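# Move a glass graduated cylinder from cart to bench

## Task

Take one graduated cylinder from the top tray of the cart and set it upright on the work surface of the shelved bench, with every other cylinder still standing at the end. The task fails if any cylinder tips over, reaches the floor, drops more than a few centimetres or is struck hard, since the glass breaks. The robot must release the cylinder and back away, must not topple or finish leaning, and the result only counts if the cylinder stays in place without the robot holding it.

## Robot and tools

Robot: a TidyBot++ mobile base (0.54 m long, 0.50 m wide, 0.38 m tall) on four driven casters, carrying a single seven-joint arm with a two-finger gripper. The shoulder sits 0.12 m ahead of the base centre at 0.68 m height. Two cameras: base_camera on the base, and wrist_camera, which looks along the hand. The arm begins folded, hand down, with the wrist up to 0.08 m beyond the base front and the elbow up to 1.15 m high.

Frames: the base frame has its origin on the floor below the base centre, x forward, y to the left, z up. hand_pose is reported in this frame and marks the point between the finger pads; its own z axis runs out along the fingers and its y axis is the closing direction. The odometry frame is the base frame as it was when the scene began. base_odometry heading is positive to the left, range -3.142 to 3.142; it counts wheel rotation, so slip looks like travel and drift of a few cm and degrees builds up. base_tilt is in degrees, positive when leaning forward or right, with a fixed bias near 1 degree.

execute_actions: argument actions is a list holding one action or nothing (empty just reports state and images); cameras is an optional list of base_camera, wrist_camera or all ([] gives no images). An action may contain:
- base: exactly one key, a relative move from where the base last reported itself. translate_m (metres, forward positive, -2 to 2), strafe_m (metres, left positive, -2 to 2), rotate_rad (radians, counter-clockwise from above positive, -6.3 to 6.3).
- joints: a single dictionary for the one arm, absolute targets by name in radians: joint_1_rad (unlimited, positive turns the arm clockwise seen from above, opposite to rotate_rad), joint_2_rad (shoulder, -2.249 to 2.249), joint_3_rad (unlimited), joint_4_rad (elbow, -2.579 to 2.579), joint_5_rad (unlimited), joint_6_rad (wrist, -2.099 to 2.099), joint_7_rad (unlimited; hand down, positive is counter-clockwise from above, and 1.57 puts the fingers opening left and right). gripper_pos is unitless 0 (open) to 1 (closed); pad gap is about 85 x (1 - gripper_pos) mm. Unlimited joints take the short way round, so rotate past half a turn in steps. Done tolerances: ±0.039 for joints 1-4, ±0.056 for 5-7, ±0.03 for the gripper.
- speeds: optional caps for this action only: translate_m and strafe_m 0.05 to 0.5 m/s, rotate_rad 0.1 to 1.57 rad/s (maximum is the default).
A base move needing over 8.667 s at its speed cap is rejected; no action may exceed 15 s; unknown keys or out-of-range numbers reject the call with no motion. Anything omitted from an action may still be driving toward an older target.

Arm geometry: with joint_1_rad = 0, joint_3_rad = 3.14, joint_5_rad = 0 (close to the start) the arm moves in the x-z plane. Angles from vertical, forward positive: upper arm (0.42 m) = joint_2_rad; forearm (0.31 m) = joint_2_rad - joint_4_rad; hand (0.31 m to the hand point) = that minus joint_6_rad. Hand point offset from shoulder: forward = sum of length x sin(angle), up = sum of length x cos(angle). A downward hand reaches at most about 0.94 m above the floor, and only near the base. Closed fingertips stick out about 20 mm past the hand point.

wait: seconds from 0 to 10; commands nothing and returns state and images. zoom_image: camera (base_camera or wrist_camera) and region [x0, y0, x1, y1] in pixels of that camera's latest full image, top-left origin, at most 504 by 504. read_manual: section "licences" returns only licence texts. finished_scene: scene number; ends the scene permanently and reports success.

Result lines: joint_positions, hand_pose, base_odometry, base_tilt, motor_effort (percent of max, peak in brackets, biased and noisy), pictures (camera order of images). base_status and joint_status: done; off_target (stopped short, may still push); contact_stop or time_out (target dropped, holding there); not_followed with a "joint command not followed" and "cause:" line when a self-collision check blocked the arm's targets (gripper still moves; the robot may retry the blocked targets); limit_stop_at_motor_heat after overheating (resend the target). base "done" only means the wheels turned; a blocked base can report done while short. on_its_own lists motion you did not command. ARM HIT means the arm struck itself or the base hard. A stop reported in one call cancels the rest of your reply's motion calls.

Gripper: gripper_pos 1 squeezes with roughly 100 N per finger; "done" at 1 means nothing is held, "off_target" means an object stopped the fingers. Be gentle with glass.

Cautions: friction and sag leave the hand 1-2 cm off (more when stretched or loaded); fix by sending last command + (wanted - read). While carrying, never command a joint to its current reading, or it sinks further. Torque sensors: joints 1-4 fault at 104.5 N m (warn 56.7), joints 5-7 at 51.3 (warn 29.4); a fault freezes arm and gripper for 10 s. Motors heat when holding loads: MOTOR HOT from 60 °C, OVER-TEMPERATURE FAULT at 75 °C with the arm sagging. Do not drive the base while the arm is snagged above about 0.8 m, and avoid sideways forces on a raised hand: the robot can tip. Place cylinders low and slowly, release, then withdraw the arm before driving. Objects may occasionally get a small push. The robot holds the last command while you think.

Each tool is called in YAML: its name, and indented under it one key for each argument.

## Session

execute_actions:
  actions: []

Scene clock: 0.00 s.
base_odometry: x=+0.000 y=+0.000 heading=+0.000 (m, m, rad; odometry frame)
base_tilt: forward=-0.4 right=-0.1 (deg)
base_status: not commanded
joint_positions: joint_1_rad=-0.043 joint_2_rad=-0.341 joint_3_rad=+3.168 joint_4_rad=-2.502 joint_5_rad=-0.001 joint_6_rad=-0.910 joint_7_rad=+1.535 gripper_pos=+0.000
joint_status: not commanded
motor_effort: joint_1_rad=+0 joint_2_rad=-1 joint_3_rad=-1 joint_4_rad=+16 joint_5_rad=+0 joint_6_rad=+1 joint_7_rad=-1 (%)
hand_pose: x=+0.2617 y=+0.0049 z=+0.5931 quat_wxyz=(-0.006, +0.999, -0.010, +0.035) (m; base frame)
pictures: base_camera, wrist_camera
Images, in order (width x height): base_camera 644x364, wrist_camera 644x476.

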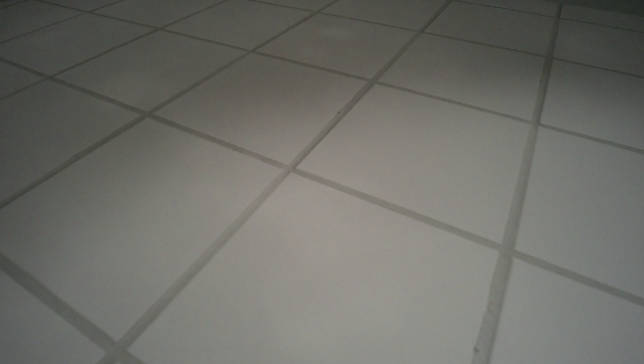

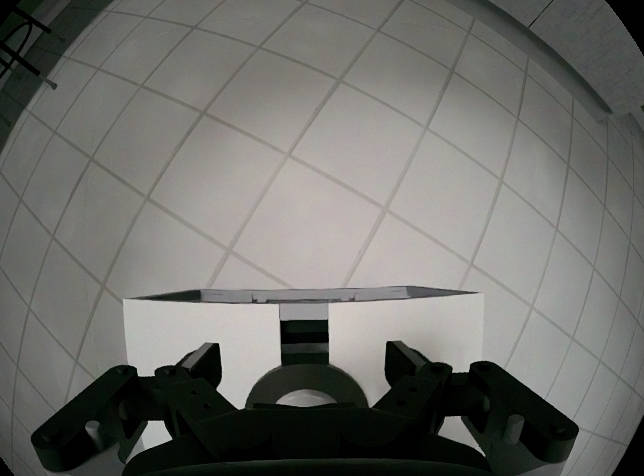

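execute_actions:
  actions:
    - {"joints":{"joint_6_rad":0.35,"joint_2_rad":-0.34,"joint_4_rad":-2.4}}
  cameras: ["wrist_camera"]

execute_actions:
  actions:
    - {"joints":{"joint_1_rad":1.3}}
  cameras: ["wrist_camera"]

execute_actions:
  actions:
    - {"joints":{"joint_1_rad":-1.3}}
  cameras: ["wrist_camera"]

Scene clock: 1.83 s.
base_odometry: x=+0.000 y=+0.000 heading=+0.000 (m, m, rad; odometry frame)
base_tilt: forward=-0.4 right=-0.1 (deg)
base_status: not commanded
joint_positions: joint_1_rad=-0.043 joint_2_rad=-0.341 joint_3_rad=+3.168 joint_4_rad=-2.405 joint_5_rad=-0.001 joint_6_rad=+0.346 joint_7_rad=+1.535 gripper_pos=+0.000
joint_status: all done
motor_effort: joint_1_rad=+0(1) joint_2_rad=-6(6) joint_3_rad=+1(0) joint_4_rad=+22(22) joint_5_rad=+0(0) joint_6_rad=+9(10) joint_7_rad=-1(0) (%)
hand_pose: x=+0.5632 y=+0.0071 z=+0.8838 quat_wxyz=(-0.021, +0.757, -0.010, +0.653) (m; base frame)
pictures: wrist_camera
Images, in order (width x height): wrist_camera 644x476.

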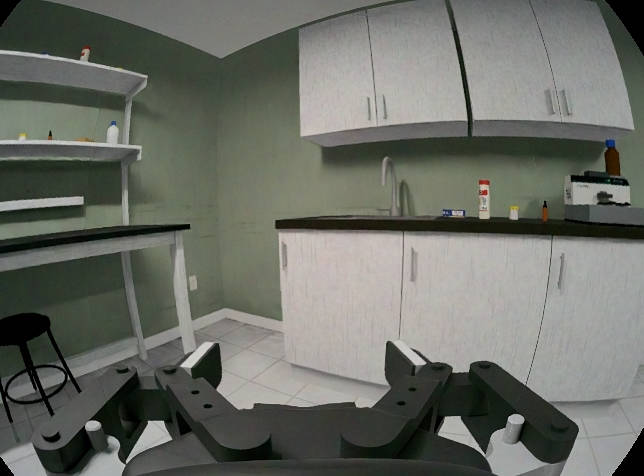

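Scene clock: 4.43 s.
base_odometry: x=+0.000 y=+0.000 heading=+0.000 (m, m, rad; odometry frame)
base_tilt: forward=-0.4 right=-0.1 (deg)
base_status: not commanded
joint_positions: joint_1_rad=+1.283 joint_2_rad=-0.341 joint_3_rad=+3.168 joint_4_rad=-2.405 joint_5_rad=-0.001 joint_6_rad=+0.346 joint_7_rad=+1.535 gripper_pos=+0.000
joint_status: all done
motor_effort: joint_1_rad=+0(2) joint_2_rad=-6(6) joint_3_rad=+0(1) joint_4_rad=+22(22) joint_5_rad=+0(0) joint_6_rad=+9(9) joint_7_rad=+0(0) (%)
hand_pose: x=+0.2337 y=-0.4292 z=+0.8838 quat_wxyz=(+0.385, +0.590, -0.474, +0.527) (m; base frame)
pictures: wrist_camera
Images, in order (width x height): wrist_camera 644x476.

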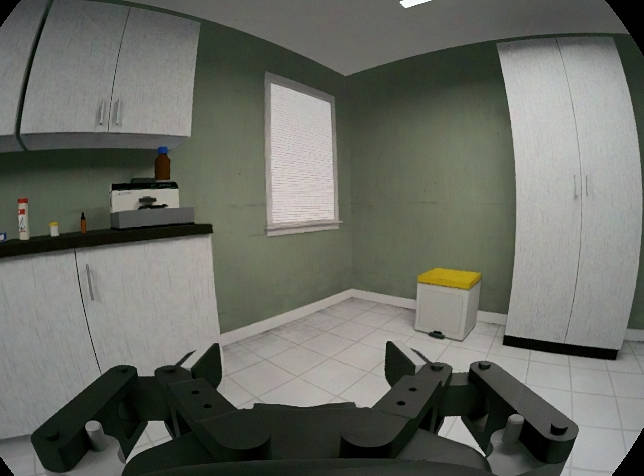

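Scene clock: 7.97 s.
base_odometry: x=+0.000 y=+0.000 heading=+0.000 (m, m, rad; odometry frame)
base_tilt: forward=-0.4 right=-0.2 (deg)
base_status: not commanded
joint_positions: joint_1_rad=-1.283 joint_2_rad=-0.341 joint_3_rad=+3.168 joint_4_rad=-2.405 joint_5_rad=-0.001 joint_6_rad=+0.346 joint_7_rad=+1.535 gripper_pos=+0.000
joint_status: all done
motor_effort: joint_1_rad=-1(1) joint_2_rad=-6(6) joint_3_rad=+1(0) joint_4_rad=+22(22) joint_5_rad=+0(0) joint_6_rad=+9(9) joint_7_rad=-1(0) (%)
hand_pose: x=+0.2564 y=+0.4225 z=+0.8838 quat_wxyz=(-0.396, +0.622, +0.432, +0.519) (m; base frame)
pictures: wrist_camera
Images, in order (width x height): wrist_camera 644x476.

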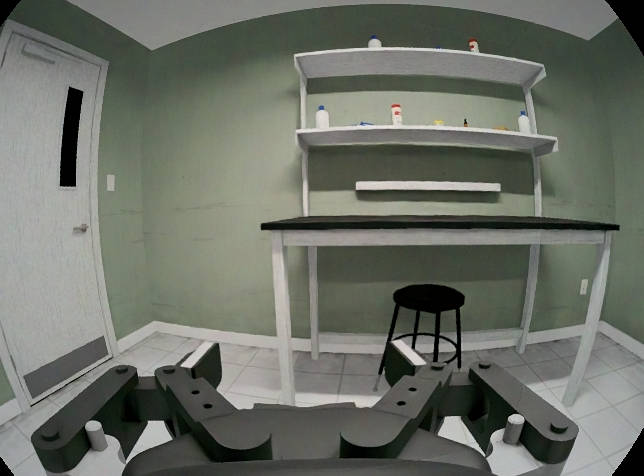

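Bench height about 0.93. The cart must be behind.

execute_actions:
  actions:
    - {"joints":{"joint_1_rad":-2.9}}
  cameras: ["wrist_camera"]

Scene clock: 10.87 s.
base_odometry: x=+0.000 y=+0.000 heading=+0.000 (m, m, rad; odometry frame)
base_tilt: forward=-0.4 right=-0.1 (deg)
base_status: not commanded
joint_positions: joint_1_rad=-2.883 joint_2_rad=-0.341 joint_3_rad=+3.168 joint_4_rad=-2.405 joint_5_rad=-0.001 joint_6_rad=+0.346 joint_7_rad=+1.535 gripper_pos=+0.000
joint_status: all done
motor_effort: joint_1_rad=+0(0) joint_2_rad=-6(6) joint_3_rad=+0(0) joint_4_rad=+23(22) joint_5_rad=+0(0) joint_6_rad=+9(9) joint_7_rad=+0(0) (%)
hand_pose: x=-0.3073 y=+0.1250 z=+0.8838 quat_wxyz=(-0.649, +0.124, +0.747, +0.077) (m; base frame)
pictures: wrist_camera
Images, in order (width x height): wrist_camera 644x476.

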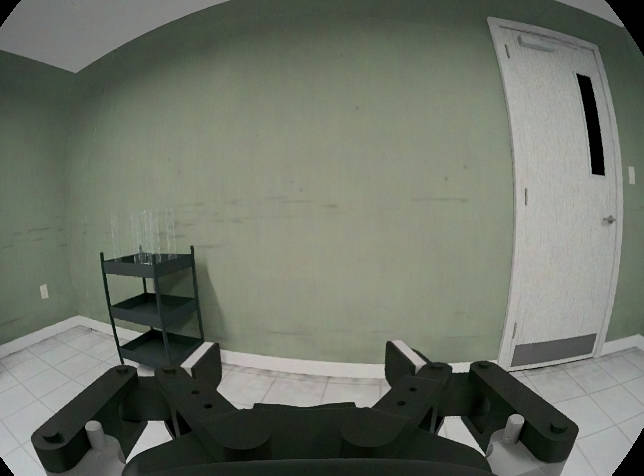

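execute_actions:
  actions:
    - {"base":{"rotate_rad":-2.85},"joints":{"joint_1_rad":0.0,"joint_6_rad":0.6}}

execute_actions:
  actions:
    - {"base":{"translate_m":0.8}}

Scene clock: 14.80 s.
base_odometry: x=+0.000 y=+0.000 heading=-2.850 (m, m, rad; odometry frame)
base_tilt: forward=-0.4 right=-0.1 (deg)
base_status: done
joint_positions: joint_1_rad=-0.017 joint_2_rad=-0.341 joint_3_rad=+3.168 joint_4_rad=-2.405 joint_5_rad=-0.001 joint_6_rad=+0.572 joint_7_rad=+1.535 gripper_pos=+0.000
joint_status: all done
motor_effort: joint_1_rad=+0(2) joint_2_rad=-6(7) joint_3_rad=+0(1) joint_4_rad=+22(23) joint_5_rad=+0(1) joint_6_rad=+9(10) joint_7_rad=-1(1) (%)
hand_pose: x=+0.5657 y=-0.0050 z=+0.9539 quat_wxyz=(-0.013, +0.679, -0.019, +0.734) (m; base frame)
pictures: base_camera, wrist_camera
Images, in order (width x height): base_camera 644x364, wrist_camera 644x476.

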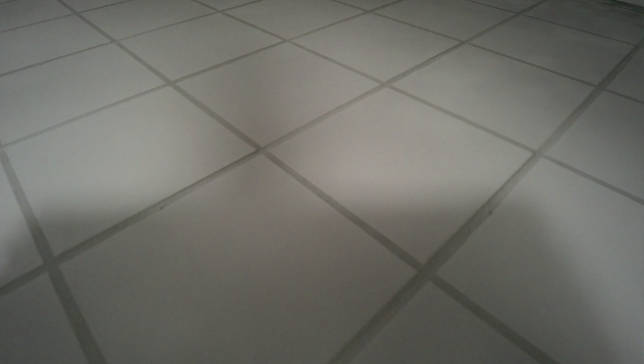

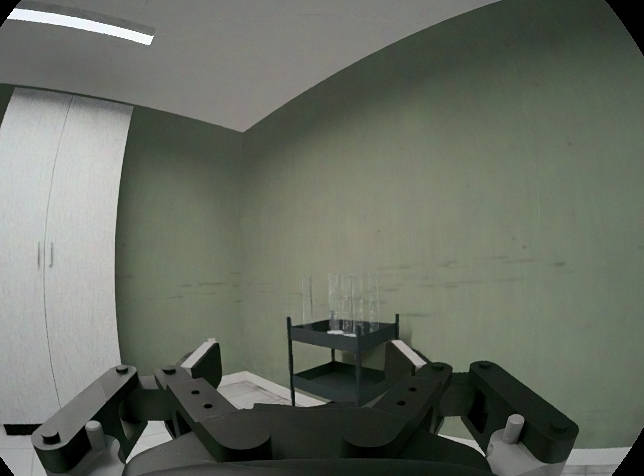

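Scene clock: 17.77 s.
base_odometry: x=-0.766 y=-0.230 heading=-2.850 (m, m, rad; odometry frame)
base_tilt: forward=-0.4 right=-0.1 (deg)
base_status: done
joint_positions: joint_1_rad=-0.017 joint_2_rad=-0.340 joint_3_rad=+3.168 joint_4_rad=-2.405 joint_5_rad=-0.001 joint_6_rad=+0.575 joint_7_rad=+1.535 gripper_pos=+0.000
joint_status: not commanded
motor_effort: joint_1_rad=+0(0) joint_2_rad=-6(8) joint_3_rad=+1(0) joint_4_rad=+22(23) joint_5_rad=+0(0) joint_6_rad=+9(10) joint_7_rad=+0(1) (%)
hand_pose: x=+0.5659 y=-0.0050 z=+0.9543 quat_wxyz=(-0.013, +0.678, -0.019, +0.735) (m; base frame)
pictures: base_camera, wrist_camera
Images, in order (width x height): base_camera 644x364, wrist_camera 644x476.

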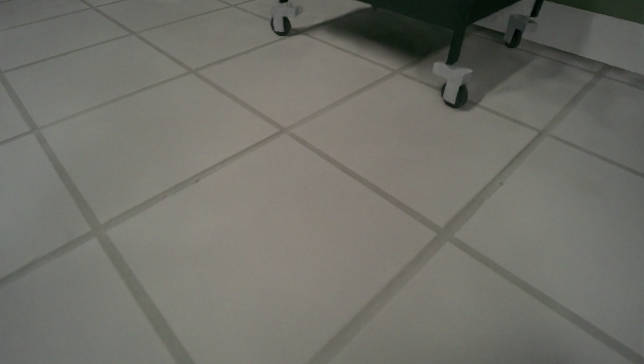

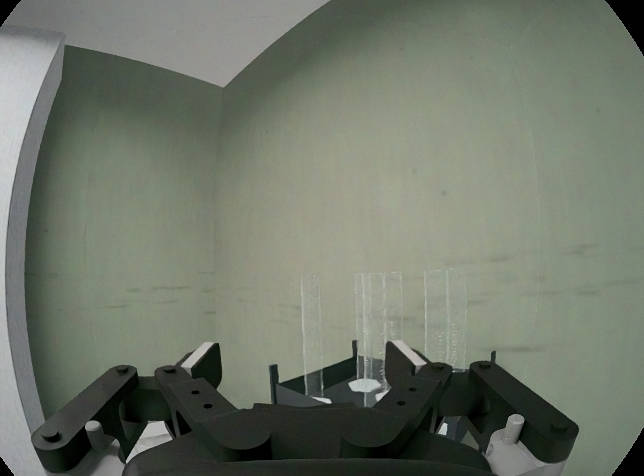

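execute_actions:
  actions:
    - {"base":{"strafe_m":0.46},"joints":{"joint_6_rad":0.0}}
  cameras: []

execute_actions:
  actions:
    - {"base":{"rotate_rad":-0.71}}
  cameras: ["wrist_camera"]

execute_actions:
  actions:
    - {"base":{"strafe_m":0.19},"joints":{"joint_6_rad":0.15}}

Scene clock: 20.63 s.
base_odometry: x=-0.634 y=-0.670 heading=-2.850 (m, m, rad; odometry frame)
base_tilt: forward=-0.4 right=-0.1 (deg)
base_status: done
joint_positions: joint_1_rad=-0.016 joint_2_rad=-0.340 joint_3_rad=+3.168 joint_4_rad=-2.403 joint_5_rad=-0.001 joint_6_rad=+0.005 joint_7_rad=+1.535 gripper_pos=+0.000
joint_status: all done
motor_effort: joint_1_rad=+0(1) joint_2_rad=-6(7) joint_3_rad=+0(2) joint_4_rad=+22(25) joint_5_rad=+0(1) joint_6_rad=+8(10) joint_7_rad=+0(0) (%)
hand_pose: x=+0.5311 y=-0.0033 z=+0.7844 quat_wxyz=(-0.011, +0.856, -0.022, +0.516) (m; base frame)
pictures: none
No camera images: the call's "cameras" was empty. Leave "cameras" out to get every camera's image.

Scene clock: 22.27 s.
base_odometry: x=-0.634 y=-0.670 heading=+2.723 (m, m, rad; odometry frame)
base_tilt: forward=-0.4 right=-0.1 (deg)
base_status: done
joint_positions: joint_1_rad=-0.012 joint_2_rad=-0.340 joint_3_rad=+3.168 joint_4_rad=-2.403 joint_5_rad=-0.001 joint_6_rad=+0.005 joint_7_rad=+1.535 gripper_pos=+0.000
joint_status: not commanded
motor_effort: joint_1_rad=+0(1) joint_2_rad=-6(7) joint_3_rad=+0(1) joint_4_rad=+22(22) joint_5_rad=+0(0) joint_6_rad=+8(8) joint_7_rad=-1(1) (%)
hand_pose: x=+0.5311 y=-0.0049 z=+0.7844 quat_wxyz=(-0.010, +0.856, -0.024, +0.516) (m; base frame)
pictures: wrist_camera
Images, in order (width x height): wrist_camera 644x476.

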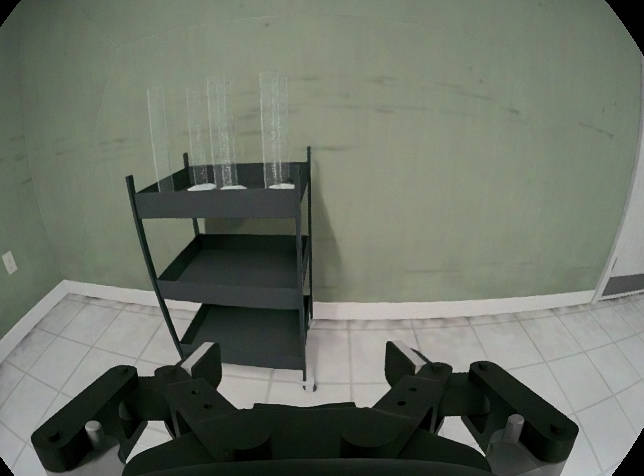

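Scene clock: 23.87 s.
base_odometry: x=-0.712 y=-0.844 heading=+2.722 (m, m, rad; odometry frame)
base_tilt: forward=-0.4 right=-0.1 (deg)
base_status: done
joint_positions: joint_1_rad=-0.012 joint_2_rad=-0.340 joint_3_rad=+3.168 joint_4_rad=-2.400 joint_5_rad=-0.001 joint_6_rad=+0.136 joint_7_rad=+1.535 gripper_pos=+0.000
joint_status: all done
motor_effort: joint_1_rad=+0(0) joint_2_rad=-6(6) joint_3_rad=+0(2) joint_4_rad=+22(25) joint_5_rad=+0(0) joint_6_rad=+9(10) joint_7_rad=+0(0) (%)
hand_pose: x=+0.5486 y=-0.0056 z=+0.8234 quat_wxyz=(-0.010, +0.820, -0.023, +0.572) (m; base frame)
pictures: base_camera, wrist_camera
Images, in order (width x height): base_camera 644x364, wrist_camera 644x476.

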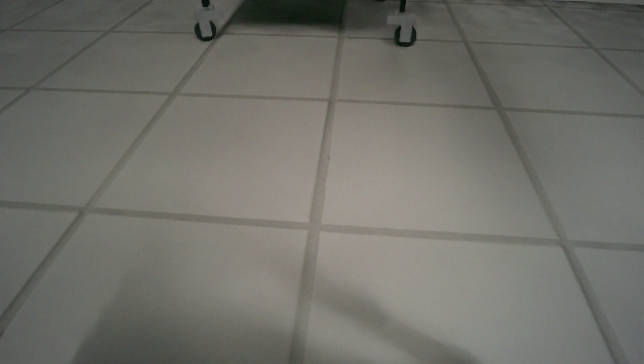

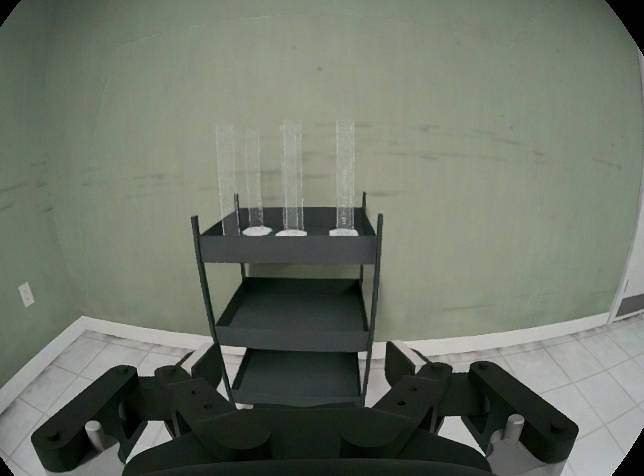

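execute_actions:
  actions:
    - {"base":{"strafe_m":-0.065},"joints":{"joint_1_rad":0.02,"joint_2_rad":0.2,"joint_3_rad":3.12,"joint_4_rad":-2.12,"joint_6_rad":0.75,"joint_7_rad":1.6}}
  cameras: ["wrist_camera"]

execute_actions:
  actions:
    - {"base":{"translate_m":0.18},"speeds":{"translate_m":0.15}}
  cameras: ["wrist_camera"]

Scene clock: 26.17 s.
base_odometry: x=-0.685 y=-0.785 heading=+2.722 (m, m, rad; odometry frame)
base_tilt: forward=-0.4 right=-0.2 (deg)
base_status: done
joint_positions: joint_1_rad=-0.001 joint_2_rad=+0.196 joint_3_rad=+3.140 joint_4_rad=-2.137 joint_5_rad=-0.001 joint_6_rad=+0.724 joint_7_rad=+1.572 gripper_pos=+0.000
joint_status: all done
motor_effort: joint_1_rad=+0(2) joint_2_rad=-22(22) joint_3_rad=+0(2) joint_4_rad=+20(23) joint_5_rad=+0(1) joint_6_rad=+9(9) joint_7_rad=+0(0) (%)
hand_pose: x=+0.7394 y=+0.0025 z=+0.8656 quat_wxyz=(+0.000, +0.721, +0.001, +0.693) (m; base frame)
pictures: wrist_camera
Images, in order (width x height): wrist_camera 644x476.

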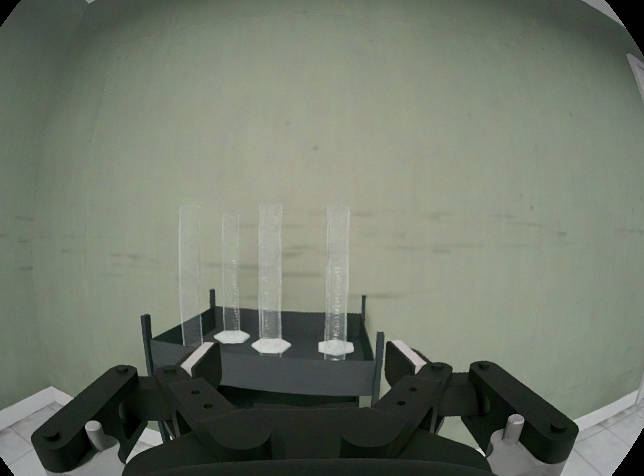

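Scene clock: 28.03 s.
base_odometry: x=-0.850 y=-0.712 heading=+2.722 (m, m, rad; odometry frame)
base_tilt: forward=-0.4 right=-0.1 (deg)
base_status: done
joint_positions: joint_1_rad=+0.000 joint_2_rad=+0.198 joint_3_rad=+3.139 joint_4_rad=-2.133 joint_5_rad=-0.001 joint_6_rad=+0.725 joint_7_rad=+1.572 gripper_pos=+0.000
joint_status: not commanded
motor_effort: joint_1_rad=+0(1) joint_2_rad=-21(24) joint_3_rad=+0(1) joint_4_rad=+20(22) joint_5_rad=+0(0) joint_6_rad=+9(9) joint_7_rad=-1(0) (%)
hand_pose: x=+0.7407 y=+0.0023 z=+0.8667 quat_wxyz=(+0.000, +0.720, +0.000, +0.694) (m; base frame)
pictures: wrist_camera
Images, in order (width x height): wrist_camera 644x476.

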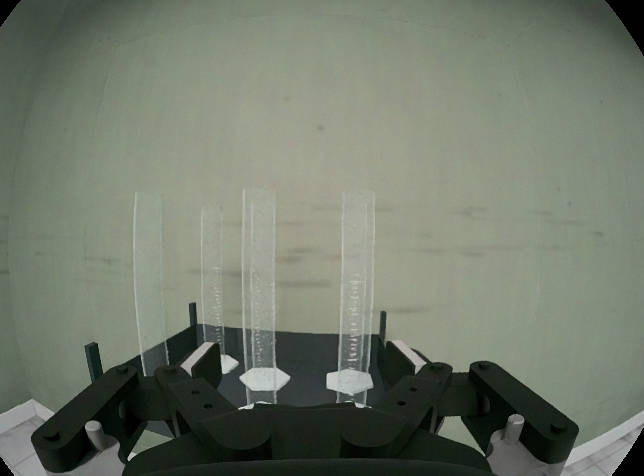

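execute_actions:
  actions:
    - {"base":{"strafe_m":-0.07},"speeds":{"strafe_m":0.15}}
  cameras: ["wrist_camera"]

execute_actions:
  actions:
    - {"base":{"translate_m":0.13},"speeds":{"translate_m":0.1}}
  cameras: ["wrist_camera"]

zoom_image:
  camera: "wrist_camera"
  region: [140,150,480,420]

Scene clock: 29.50 s.
base_odometry: x=-0.822 y=-0.647 heading=+2.722 (m, m, rad; odometry frame)
base_tilt: forward=-0.4 right=-0.1 (deg)
base_status: done
joint_positions: joint_1_rad=+0.011 joint_2_rad=+0.198 joint_3_rad=+3.133 joint_4_rad=-2.133 joint_5_rad=-0.001 joint_6_rad=+0.725 joint_7_rad=+1.572 gripper_pos=+0.000
joint_status: not commanded
motor_effort: joint_1_rad=+0(1) joint_2_rad=-22(22) joint_3_rad=+0(2) joint_4_rad=+19(20) joint_5_rad=+0(0) joint_6_rad=+9(10) joint_7_rad=-1(1) (%)
hand_pose: x=+0.7407 y=-0.0006 z=+0.8669 quat_wxyz=(+0.001, +0.719, -0.002, +0.695) (m; base frame)
pictures: wrist_camera
Images, in order (width x height): wrist_camera 644x476.

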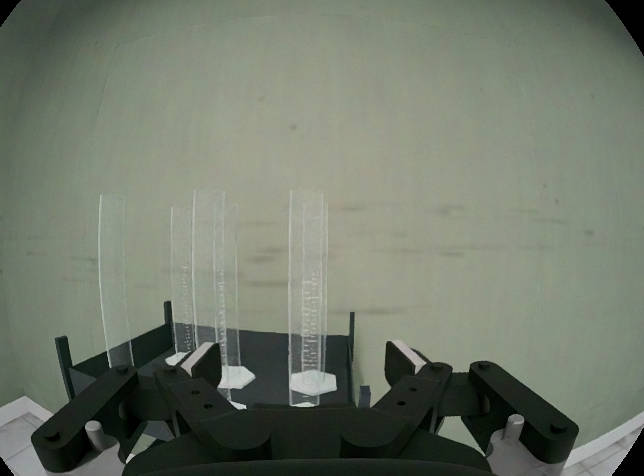

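Scene clock: 31.37 s.
base_odometry: x=-0.940 y=-0.594 heading=+2.722 (m, m, rad; odometry frame)
base_tilt: forward=-0.4 right=-0.1 (deg)
base_status: done
joint_positions: joint_1_rad=+0.011 joint_2_rad=+0.199 joint_3_rad=+3.133 joint_4_rad=-2.131 joint_5_rad=-0.001 joint_6_rad=+0.726 joint_7_rad=+1.572 gripper_pos=+0.000
joint_status: not commanded
motor_effort: joint_1_rad=+0(1) joint_2_rad=-21(24) joint_3_rad=+0(1) joint_4_rad=+19(22) joint_5_rad=+0(0) joint_6_rad=+9(10) joint_7_rad=+0(1) (%)
hand_pose: x=+0.7412 y=-0.0006 z=+0.8671 quat_wxyz=(+0.001, +0.719, -0.002, +0.695) (m; base frame)
pictures: wrist_camera
Images, in order (width x height): wrist_camera 644x476.

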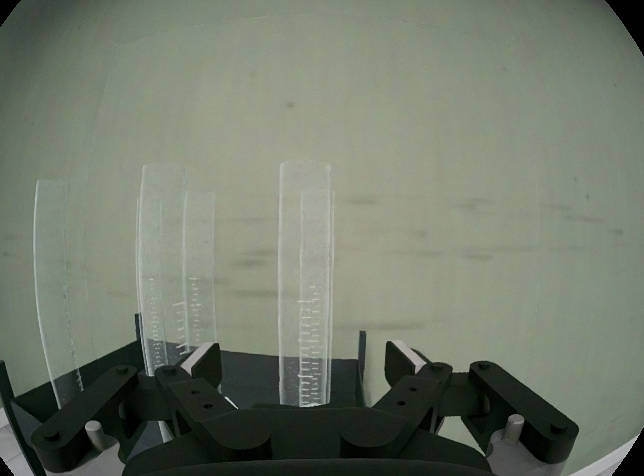

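Region (140, 150, 480, 420) of wrist_camera's 644x476 image, scaled by 1.482; it fills the top 400 rows of this view, and the rest is white.

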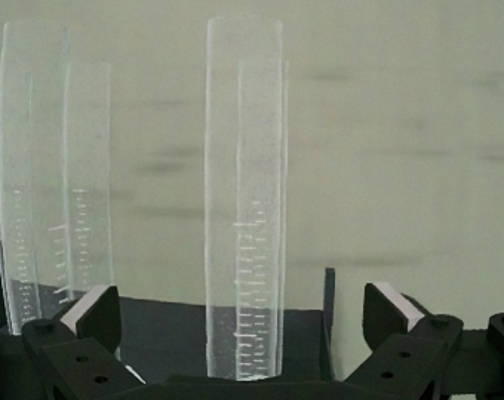

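execute_actions:
  actions:
    - {"base":{"translate_m":0.13},"speeds":{"translate_m":0.08}}

Scene clock: 33.63 s.
base_odometry: x=-1.059 y=-0.541 heading=+2.722 (m, m, rad; odometry frame)
base_tilt: forward=-0.4 right=-0.1 (deg)
base_status: done
joint_positions: joint_1_rad=+0.011 joint_2_rad=+0.200 joint_3_rad=+3.133 joint_4_rad=-2.131 joint_5_rad=-0.001 joint_6_rad=+0.726 joint_7_rad=+1.572 gripper_pos=+0.000
joint_status: not commanded
motor_effort: joint_1_rad=+0(1) joint_2_rad=-22(24) joint_3_rad=-1(1) joint_4_rad=+19(21) joint_5_rad=+0(0) joint_6_rad=+9(10) joint_7_rad=+0(1) (%)
hand_pose: x=+0.7414 y=-0.0006 z=+0.8671 quat_wxyz=(+0.001, +0.719, -0.002, +0.695) (m; base frame)
pictures: base_camera, wrist_camera
Images, in order (width x height): base_camera 644x364, wrist_camera 644x476.

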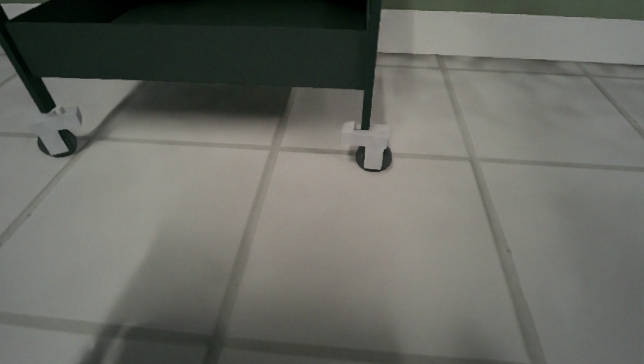

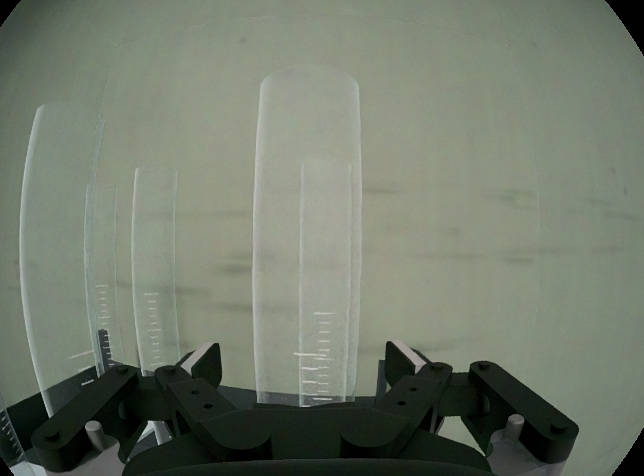

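execute_actions:
  actions:
    - {"base":{"translate_m":0.015},"speeds":{"translate_m":0.05}}
  cameras: []

execute_actions:
  actions:
    - {"joints":{"gripper_pos":0.35}}
  cameras: ["wrist_camera"]

execute_actions:
  actions:
    - {"joints":{"gripper_pos":1.0}}
  cameras: ["wrist_camera"]

Scene clock: 34.77 s.
base_odometry: x=-1.073 y=-0.535 heading=+2.722 (m, m, rad; odometry frame)
base_tilt: forward=-0.4 right=-0.2 (deg)
base_status: done
joint_positions: joint_1_rad=+0.011 joint_2_rad=+0.200 joint_3_rad=+3.133 joint_4_rad=-2.131 joint_5_rad=-0.001 joint_6_rad=+0.726 joint_7_rad=+1.572 gripper_pos=+0.000
joint_status: not commanded
motor_effort: joint_1_rad=+0(1) joint_2_rad=-21(24) joint_3_rad=-1(1) joint_4_rad=+19(21) joint_5_rad=+0(0) joint_6_rad=+9(9) joint_7_rad=+0(0) (%)
hand_pose: x=+0.7414 y=-0.0006 z=+0.8672 quat_wxyz=(+0.001, +0.719, -0.002, +0.695) (m; base frame)
pictures: none
No camera images: the call's "cameras" was empty. Leave "cameras" out to get every camera's image.

Scene clock: 35.50 s.
base_odometry: x=-1.073 y=-0.535 heading=+2.722 (m, m, rad; odometry frame)
base_tilt: forward=-0.4 right=-0.1 (deg)
base_status: not commanded
joint_positions: joint_1_rad=+0.011 joint_2_rad=+0.200 joint_3_rad=+3.133 joint_4_rad=-2.131 joint_5_rad=-0.001 joint_6_rad=+0.726 joint_7_rad=+1.572 gripper_pos=+0.350
joint_status: all done
motor_effort: joint_1_rad=+0(1) joint_2_rad=-22(21) joint_3_rad=+0(1) joint_4_rad=+20(20) joint_5_rad=+0(0) joint_6_rad=+9(10) joint_7_rad=-1(0) (%)
hand_pose: x=+0.7414 y=-0.0006 z=+0.8672 quat_wxyz=(+0.001, +0.719, -0.002, +0.695) (m; base frame)
pictures: wrist_camera
Images, in order (width x height): wrist_camera 644x476.

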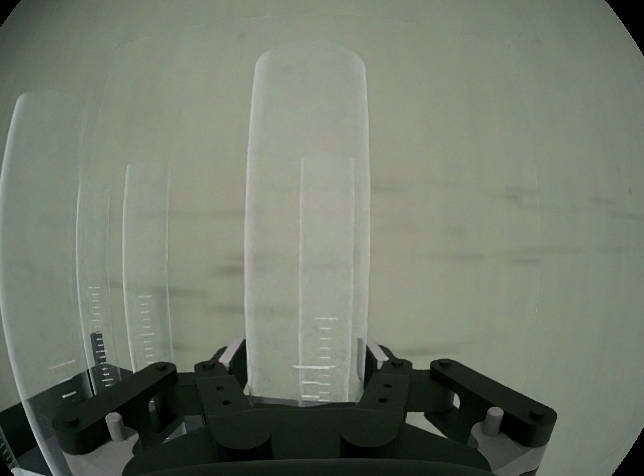

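Scene clock: 36.40 s.
base_odometry: x=-1.073 y=-0.535 heading=+2.722 (m, m, rad; odometry frame)
base_tilt: forward=-0.4 right=-0.2 (deg)
base_status: not commanded
joint_positions: joint_1_rad=+0.011 joint_2_rad=+0.200 joint_3_rad=+3.133 joint_4_rad=-2.131 joint_5_rad=-0.001 joint_6_rad=+0.726 joint_7_rad=+1.572 gripper_pos=+0.561
joint_status: gripper_pos off_target (ended at +0.561, target +1.000)
motor_effort: joint_1_rad=+0(0) joint_2_rad=-22(22) joint_3_rad=-1(1) joint_4_rad=+20(19) joint_5_rad=+1(0) joint_6_rad=+9(10) joint_7_rad=+0(0) (%)
hand_pose: x=+0.7415 y=-0.0006 z=+0.8672 quat_wxyz=(+0.001, +0.719, -0.001, +0.695) (m; base frame)
pictures: wrist_camera
Images, in order (width x height): wrist_camera 644x476.

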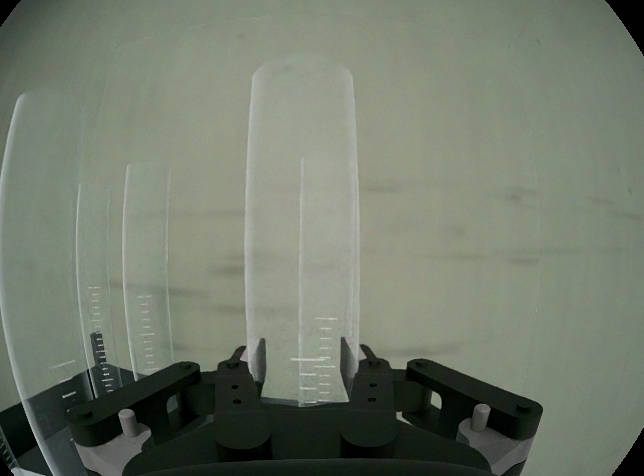

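execute_actions:
  actions:
    - {"joints":{"gripper_pos":0.2}}
  cameras: []

execute_actions:
  actions:
    - {"base":{"translate_m":0.022},"speeds":{"translate_m":0.05}}
  cameras: ["wrist_camera"]

execute_actions:
  actions:
    - {"joints":{"gripper_pos":1.0}}
  cameras: ["wrist_camera"]

Scene clock: 37.60 s.
base_odometry: x=-1.073 y=-0.535 heading=+2.722 (m, m, rad; odometry frame)
base_tilt: forward=-0.4 right=-0.1 (deg)
base_status: not commanded
joint_positions: joint_1_rad=+0.011 joint_2_rad=+0.200 joint_3_rad=+3.133 joint_4_rad=-2.131 joint_5_rad=-0.001 joint_6_rad=+0.726 joint_7_rad=+1.572 gripper_pos=+0.200
joint_status: all done
motor_effort: joint_1_rad=+0(1) joint_2_rad=-22(22) joint_3_rad=+0(0) joint_4_rad=+19(20) joint_5_rad=+0(1) joint_6_rad=+9(10) joint_7_rad=-1(0) (%)
hand_pose: x=+0.7415 y=-0.0006 z=+0.8672 quat_wxyz=(+0.001, +0.719, -0.001, +0.695) (m; base frame)
pictures: none
No camera images: the call's "cameras" was empty. Leave "cameras" out to get every camera's image.

Scene clock: 38.50 s.
base_odometry: x=-1.093 y=-0.526 heading=+2.722 (m, m, rad; odometry frame)
base_tilt: forward=-0.4 right=-0.1 (deg)
base_status: done
joint_positions: joint_1_rad=+0.011 joint_2_rad=+0.200 joint_3_rad=+3.133 joint_4_rad=-2.131 joint_5_rad=-0.001 joint_6_rad=+0.726 joint_7_rad=+1.572 gripper_pos=+0.200
joint_status: not commanded
motor_effort: joint_1_rad=+0(1) joint_2_rad=-21(23) joint_3_rad=-1(1) joint_4_rad=+20(21) joint_5_rad=+0(0) joint_6_rad=+10(9) joint_7_rad=+0(1) (%)
hand_pose: x=+0.7414 y=-0.0006 z=+0.8675 quat_wxyz=(+0.001, +0.719, -0.001, +0.695) (m; base frame)
pictures: wrist_camera
Images, in order (width x height): wrist_camera 644x476.

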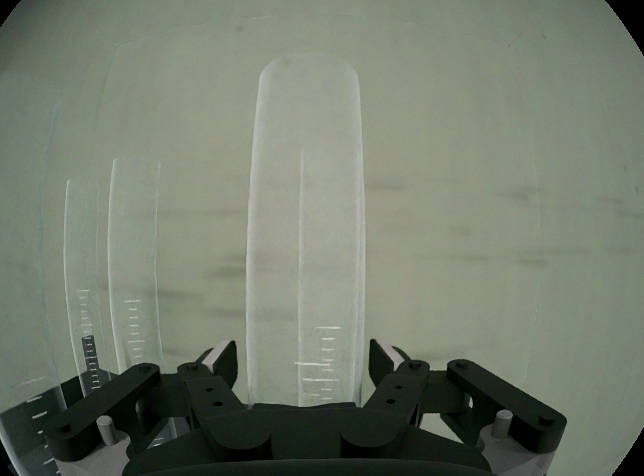

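Scene clock: 39.50 s.
base_odometry: x=-1.093 y=-0.526 heading=+2.722 (m, m, rad; odometry frame)
base_tilt: forward=-0.4 right=-0.1 (deg)
base_status: not commanded
joint_positions: joint_1_rad=+0.011 joint_2_rad=+0.204 joint_3_rad=+3.133 joint_4_rad=-2.131 joint_5_rad=-0.001 joint_6_rad=+0.726 joint_7_rad=+1.572 gripper_pos=+0.562
joint_status: gripper_pos off_target (ended at +0.562, target +1.000)
motor_effort: joint_1_rad=-1(0) joint_2_rad=-23(25) joint_3_rad=+0(1) joint_4_rad=+21(23) joint_5_rad=+0(0) joint_6_rad=+10(12) joint_7_rad=+0(0) (%)
hand_pose: x=+0.7423 y=-0.0006 z=+0.8648 quat_wxyz=(+0.001, +0.720, -0.001, +0.694) (m; base frame)
pictures: wrist_camera
Images, in order (width x height): wrist_camera 644x476.

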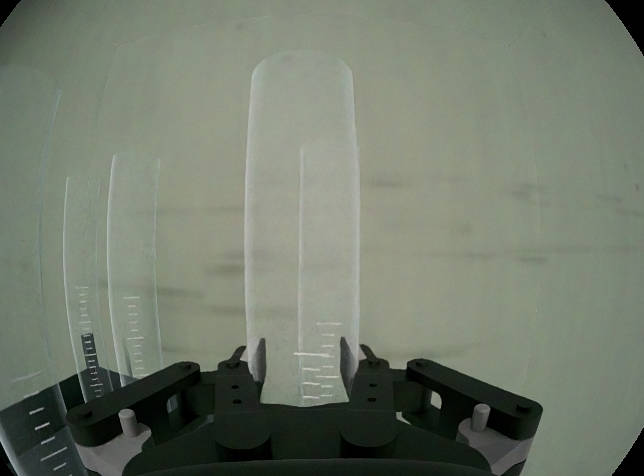

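execute_actions:
  actions:
    - {"joints":{"joint_2_rad":0.12,"joint_4_rad":-1.99,"joint_6_rad":0.53}}

execute_actions:
  actions:
    - {"joints":{"joint_2_rad":0.04,"joint_4_rad":-1.85,"joint_6_rad":0.31}}

Scene clock: 40.77 s.
base_odometry: x=-1.093 y=-0.526 heading=+2.722 (m, m, rad; odometry frame)
base_tilt: forward=-0.4 right=-0.1 (deg)
base_status: not commanded
joint_positions: joint_1_rad=+0.011 joint_2_rad=+0.134 joint_3_rad=+3.133 joint_4_rad=-2.011 joint_5_rad=-0.001 joint_6_rad=+0.546 joint_7_rad=+1.572 gripper_pos=+0.562
joint_status: all done
motor_effort: joint_1_rad=+0(1) joint_2_rad=-23(26) joint_3_rad=-1(0) joint_4_rad=+24(25) joint_5_rad=+0(0) joint_6_rad=+11(11) joint_7_rad=+0(0) (%)
hand_pose: x=+0.7503 y=-0.0005 z=+0.9197 quat_wxyz=(+0.001, +0.717, -0.001, +0.697) (m; base frame)
pictures: base_camera, wrist_camera
Images, in order (width x height): base_camera 644x364, wrist_camera 644x476.

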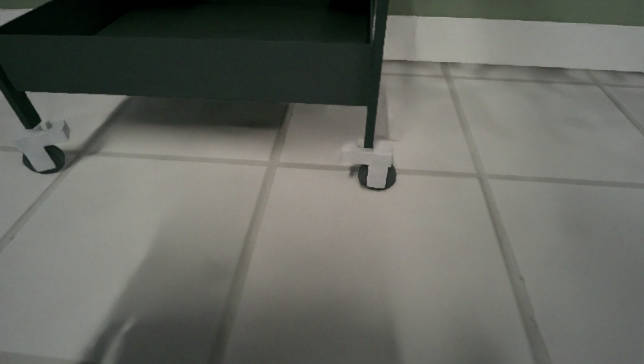

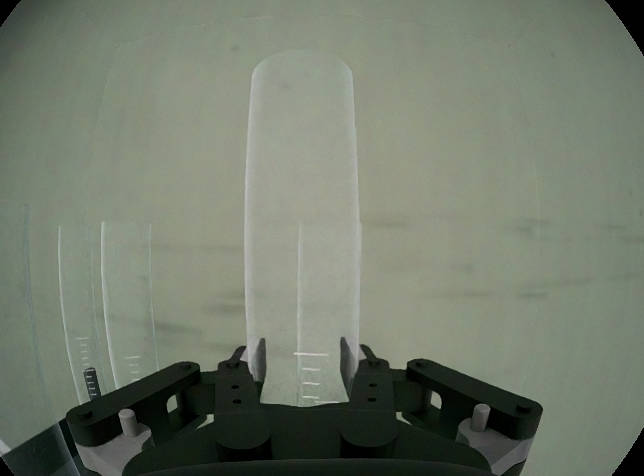

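Scene clock: 41.87 s.
base_odometry: x=-1.093 y=-0.526 heading=+2.722 (m, m, rad; odometry frame)
base_tilt: forward=-0.4 right=-0.1 (deg)
base_status: not commanded
joint_positions: joint_1_rad=+0.011 joint_2_rad=+0.052 joint_3_rad=+3.133 joint_4_rad=-1.870 joint_5_rad=-0.001 joint_6_rad=+0.326 joint_7_rad=+1.572 gripper_pos=+0.562
joint_status: all done
motor_effort: joint_1_rad=+0(0) joint_2_rad=-22(25) joint_3_rad=-1(0) joint_4_rad=+26(26) joint_5_rad=+0(0) joint_6_rad=+11(11) joint_7_rad=-1(0) (%)
hand_pose: x=+0.7470 y=-0.0002 z=+0.9863 quat_wxyz=(+0.001, +0.716, -0.001, +0.698) (m; base frame)
pictures: base_camera, wrist_camera
Images, in order (width x height): base_camera 644x364, wrist_camera 644x476.

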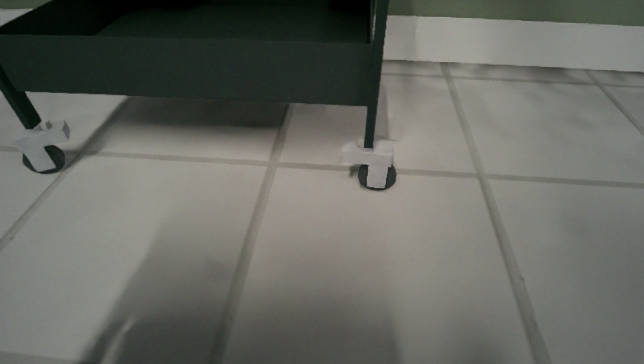

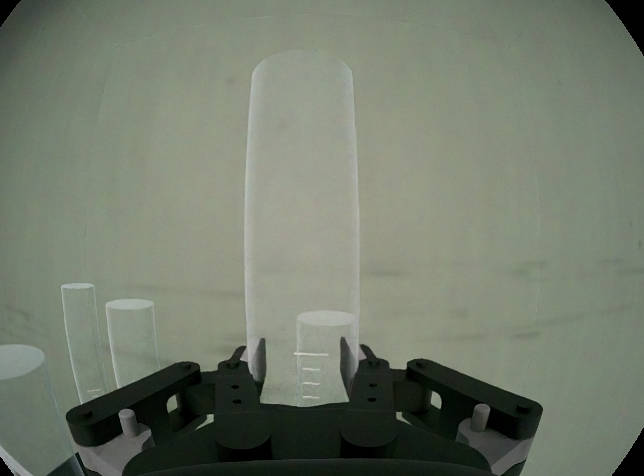

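execute_actions:
  actions:
    - {"base":{"translate_m":-0.45},"speeds":{"translate_m":0.2}}
  cameras: ["wrist_camera"]

execute_actions:
  actions:
    - {"base":{"rotate_rad":-1.15},"speeds":{"rotate_rad":0.5},"joints":{"joint_2_rad":-0.09,"joint_4_rad":-1.24,"joint_6_rad":-0.45}}

Scene clock: 45.20 s.
base_odometry: x=-0.682 y=-0.709 heading=+2.722 (m, m, rad; odometry frame)
base_tilt: forward=-0.4 right=-0.1 (deg)
base_status: done
joint_positions: joint_1_rad=+0.011 joint_2_rad=+0.051 joint_3_rad=+3.133 joint_4_rad=-1.870 joint_5_rad=-0.001 joint_6_rad=+0.323 joint_7_rad=+1.572 gripper_pos=+0.562
joint_status: not commanded
motor_effort: joint_1_rad=+0(0) joint_2_rad=-22(25) joint_3_rad=+0(1) joint_4_rad=+26(27) joint_5_rad=+0(0) joint_6_rad=+11(11) joint_7_rad=+0(0) (%)
hand_pose: x=+0.7467 y=+0.0000 z=+0.9859 quat_wxyz=(+0.001, +0.716, -0.001, +0.698) (m; base frame)
pictures: wrist_camera
Images, in order (width x height): wrist_camera 644x476.

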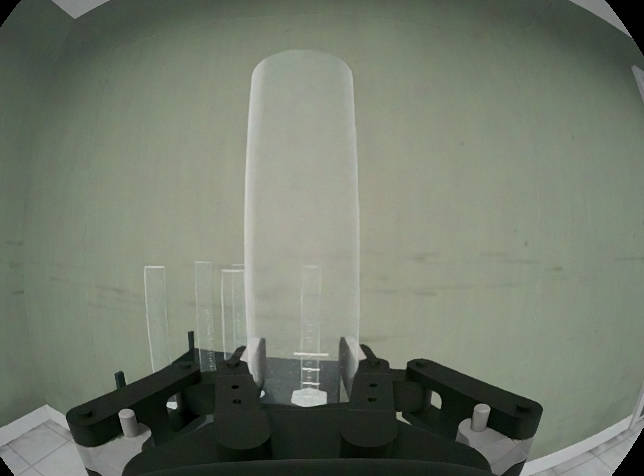

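Scene clock: 48.10 s.
base_odometry: x=-0.682 y=-0.709 heading=+1.572 (m, m, rad; odometry frame)
base_tilt: forward=-0.4 right=-0.1 (deg)
base_status: done
joint_positions: joint_1_rad=+0.015 joint_2_rad=-0.076 joint_3_rad=+3.125 joint_4_rad=-1.263 joint_5_rad=-0.001 joint_6_rad=-0.435 joint_7_rad=+1.572 gripper_pos=+0.562
joint_status: all done
motor_effort: joint_1_rad=-1(2) joint_2_rad=-17(24) joint_3_rad=+0(2) joint_4_rad=+25(28) joint_5_rad=+0(0) joint_6_rad=+11(12) joint_7_rad=+0(0) (%)
hand_pose: x=+0.6892 y=+0.0031 z=+1.2034 quat_wxyz=(+0.000, +0.725, +0.001, +0.689) (m; base frame)
pictures: base_camera, wrist_camera
Images, in order (width x height): base_camera 644x364, wrist_camera 644x476.

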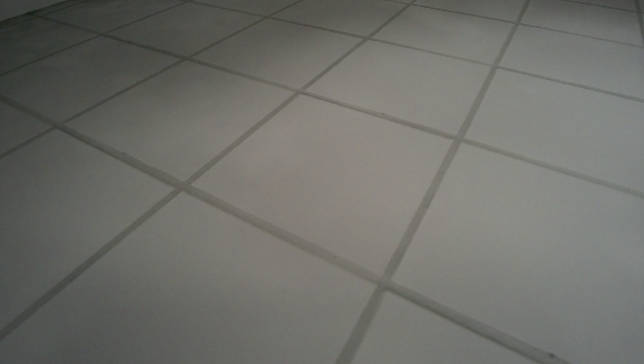

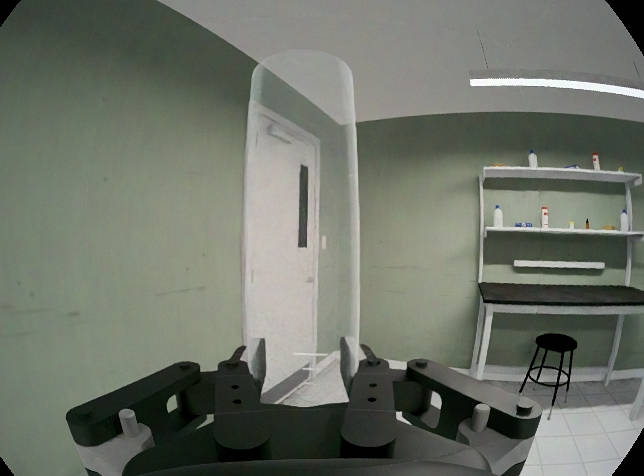

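execute_actions:
  actions:
    - {"base":{"rotate_rad":-0.42},"speeds":{"rotate_rad":0.5}}
  cameras: []

execute_actions:
  actions:
    - {"base":{"translate_m":1.1},"speeds":{"translate_m":0.3}}

Scene clock: 49.83 s.
base_odometry: x=-0.682 y=-0.709 heading=+1.152 (m, m, rad; odometry frame)
base_tilt: forward=-0.4 right=-0.1 (deg)
base_status: done
joint_positions: joint_1_rad=+0.017 joint_2_rad=-0.076 joint_3_rad=+3.121 joint_4_rad=-1.263 joint_5_rad=-0.001 joint_6_rad=-0.435 joint_7_rad=+1.572 gripper_pos=+0.562
joint_status: not commanded
motor_effort: joint_1_rad=+0(3) joint_2_rad=-17(18) joint_3_rad=-1(2) joint_4_rad=+25(25) joint_5_rad=+0(1) joint_6_rad=+11(11) joint_7_rad=+0(0) (%)
hand_pose: x=+0.6891 y=+0.0044 z=+1.2034 quat_wxyz=(-0.001, +0.725, +0.002, +0.689) (m; base frame)
pictures: none
No camera images: the call's "cameras" was empty. Leave "cameras" out to get every camera's image.

Scene clock: 54.47 s.
base_odometry: x=-0.234 y=+0.296 heading=+1.152 (m, m, rad; odometry frame)
base_tilt: forward=-0.4 right=-0.1 (deg)
base_status: done
joint_positions: joint_1_rad=+0.017 joint_2_rad=-0.077 joint_3_rad=+3.121 joint_4_rad=-1.263 joint_5_rad=-0.001 joint_6_rad=-0.438 joint_7_rad=+1.572 gripper_pos=+0.562
joint_status: not commanded
motor_effort: joint_1_rad=+0(0) joint_2_rad=-17(20) joint_3_rad=+1(1) joint_4_rad=+25(26) joint_5_rad=+0(0) joint_6_rad=+10(12) joint_7_rad=+0(1) (%)
hand_pose: x=+0.6888 y=+0.0044 z=+1.2027 quat_wxyz=(-0.001, +0.726, +0.002, +0.688) (m; base frame)
pictures: base_camera, wrist_camera
Images, in order (width x height): base_camera 644x364, wrist_camera 644x476.

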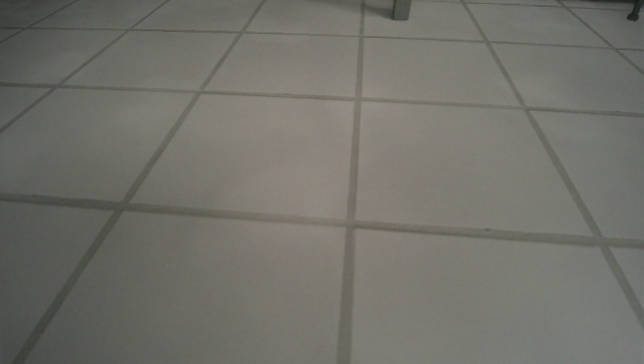

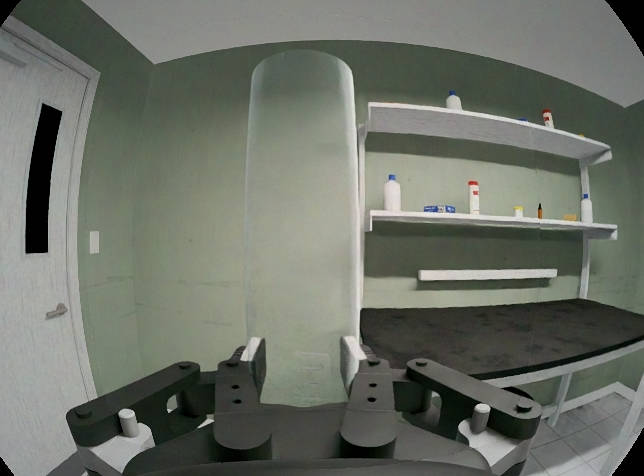

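execute_actions:
  actions:
    - {"base":{"strafe_m":-0.45},"speeds":{"strafe_m":0.25}}
  cameras: []

execute_actions:
  actions:
    - {"base":{"translate_m":0.3},"speeds":{"translate_m":0.2}}

Scene clock: 57.47 s.
base_odometry: x=+0.177 y=+0.113 heading=+1.152 (m, m, rad; odometry frame)
base_tilt: forward=-0.4 right=-0.1 (deg)
base_status: done
joint_positions: joint_1_rad=+0.017 joint_2_rad=-0.077 joint_3_rad=+3.121 joint_4_rad=-1.263 joint_5_rad=-0.001 joint_6_rad=-0.439 joint_7_rad=+1.573 gripper_pos=+0.562
joint_status: not commanded
motor_effort: joint_1_rad=-1(2) joint_2_rad=-17(19) joint_3_rad=-1(1) joint_4_rad=+26(26) joint_5_rad=+0(1) joint_6_rad=+11(11) joint_7_rad=+0(0) (%)
hand_pose: x=+0.6888 y=+0.0044 z=+1.2026 quat_wxyz=(-0.001, +0.726, +0.002, +0.688) (m; base frame)
pictures: none
No camera images: the call's "cameras" was empty. Leave "cameras" out to get every camera's image.

Scene clock: 59.73 s.
base_odometry: x=+0.300 y=+0.387 heading=+1.152 (m, m, rad; odometry frame)
base_tilt: forward=-0.4 right=-0.2 (deg)
base_status: done
joint_positions: joint_1_rad=+0.017 joint_2_rad=-0.078 joint_3_rad=+3.121 joint_4_rad=-1.262 joint_5_rad=-0.001 joint_6_rad=-0.440 joint_7_rad=+1.573 gripper_pos=+0.562
joint_status: not commanded
motor_effort: joint_1_rad=+0(0) joint_2_rad=-16(20) joint_3_rad=+0(0) joint_4_rad=+25(27) joint_5_rad=+0(0) joint_6_rad=+11(13) joint_7_rad=+0(1) (%)
hand_pose: x=+0.6882 y=+0.0044 z=+1.2030 quat_wxyz=(-0.001, +0.726, +0.002, +0.688) (m; base frame)
pictures: base_camera, wrist_camera
Images, in order (width x height): base_camera 644x364, wrist_camera 644x476.

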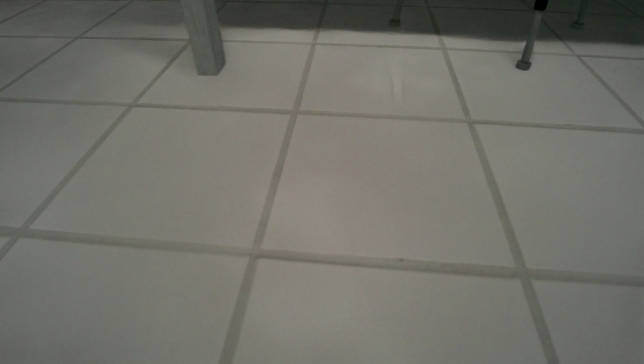

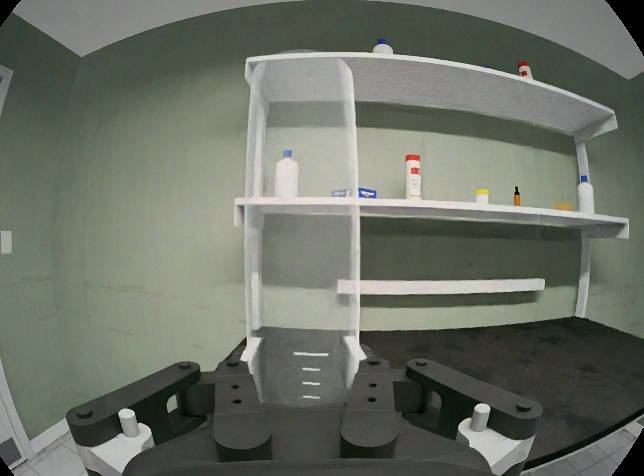

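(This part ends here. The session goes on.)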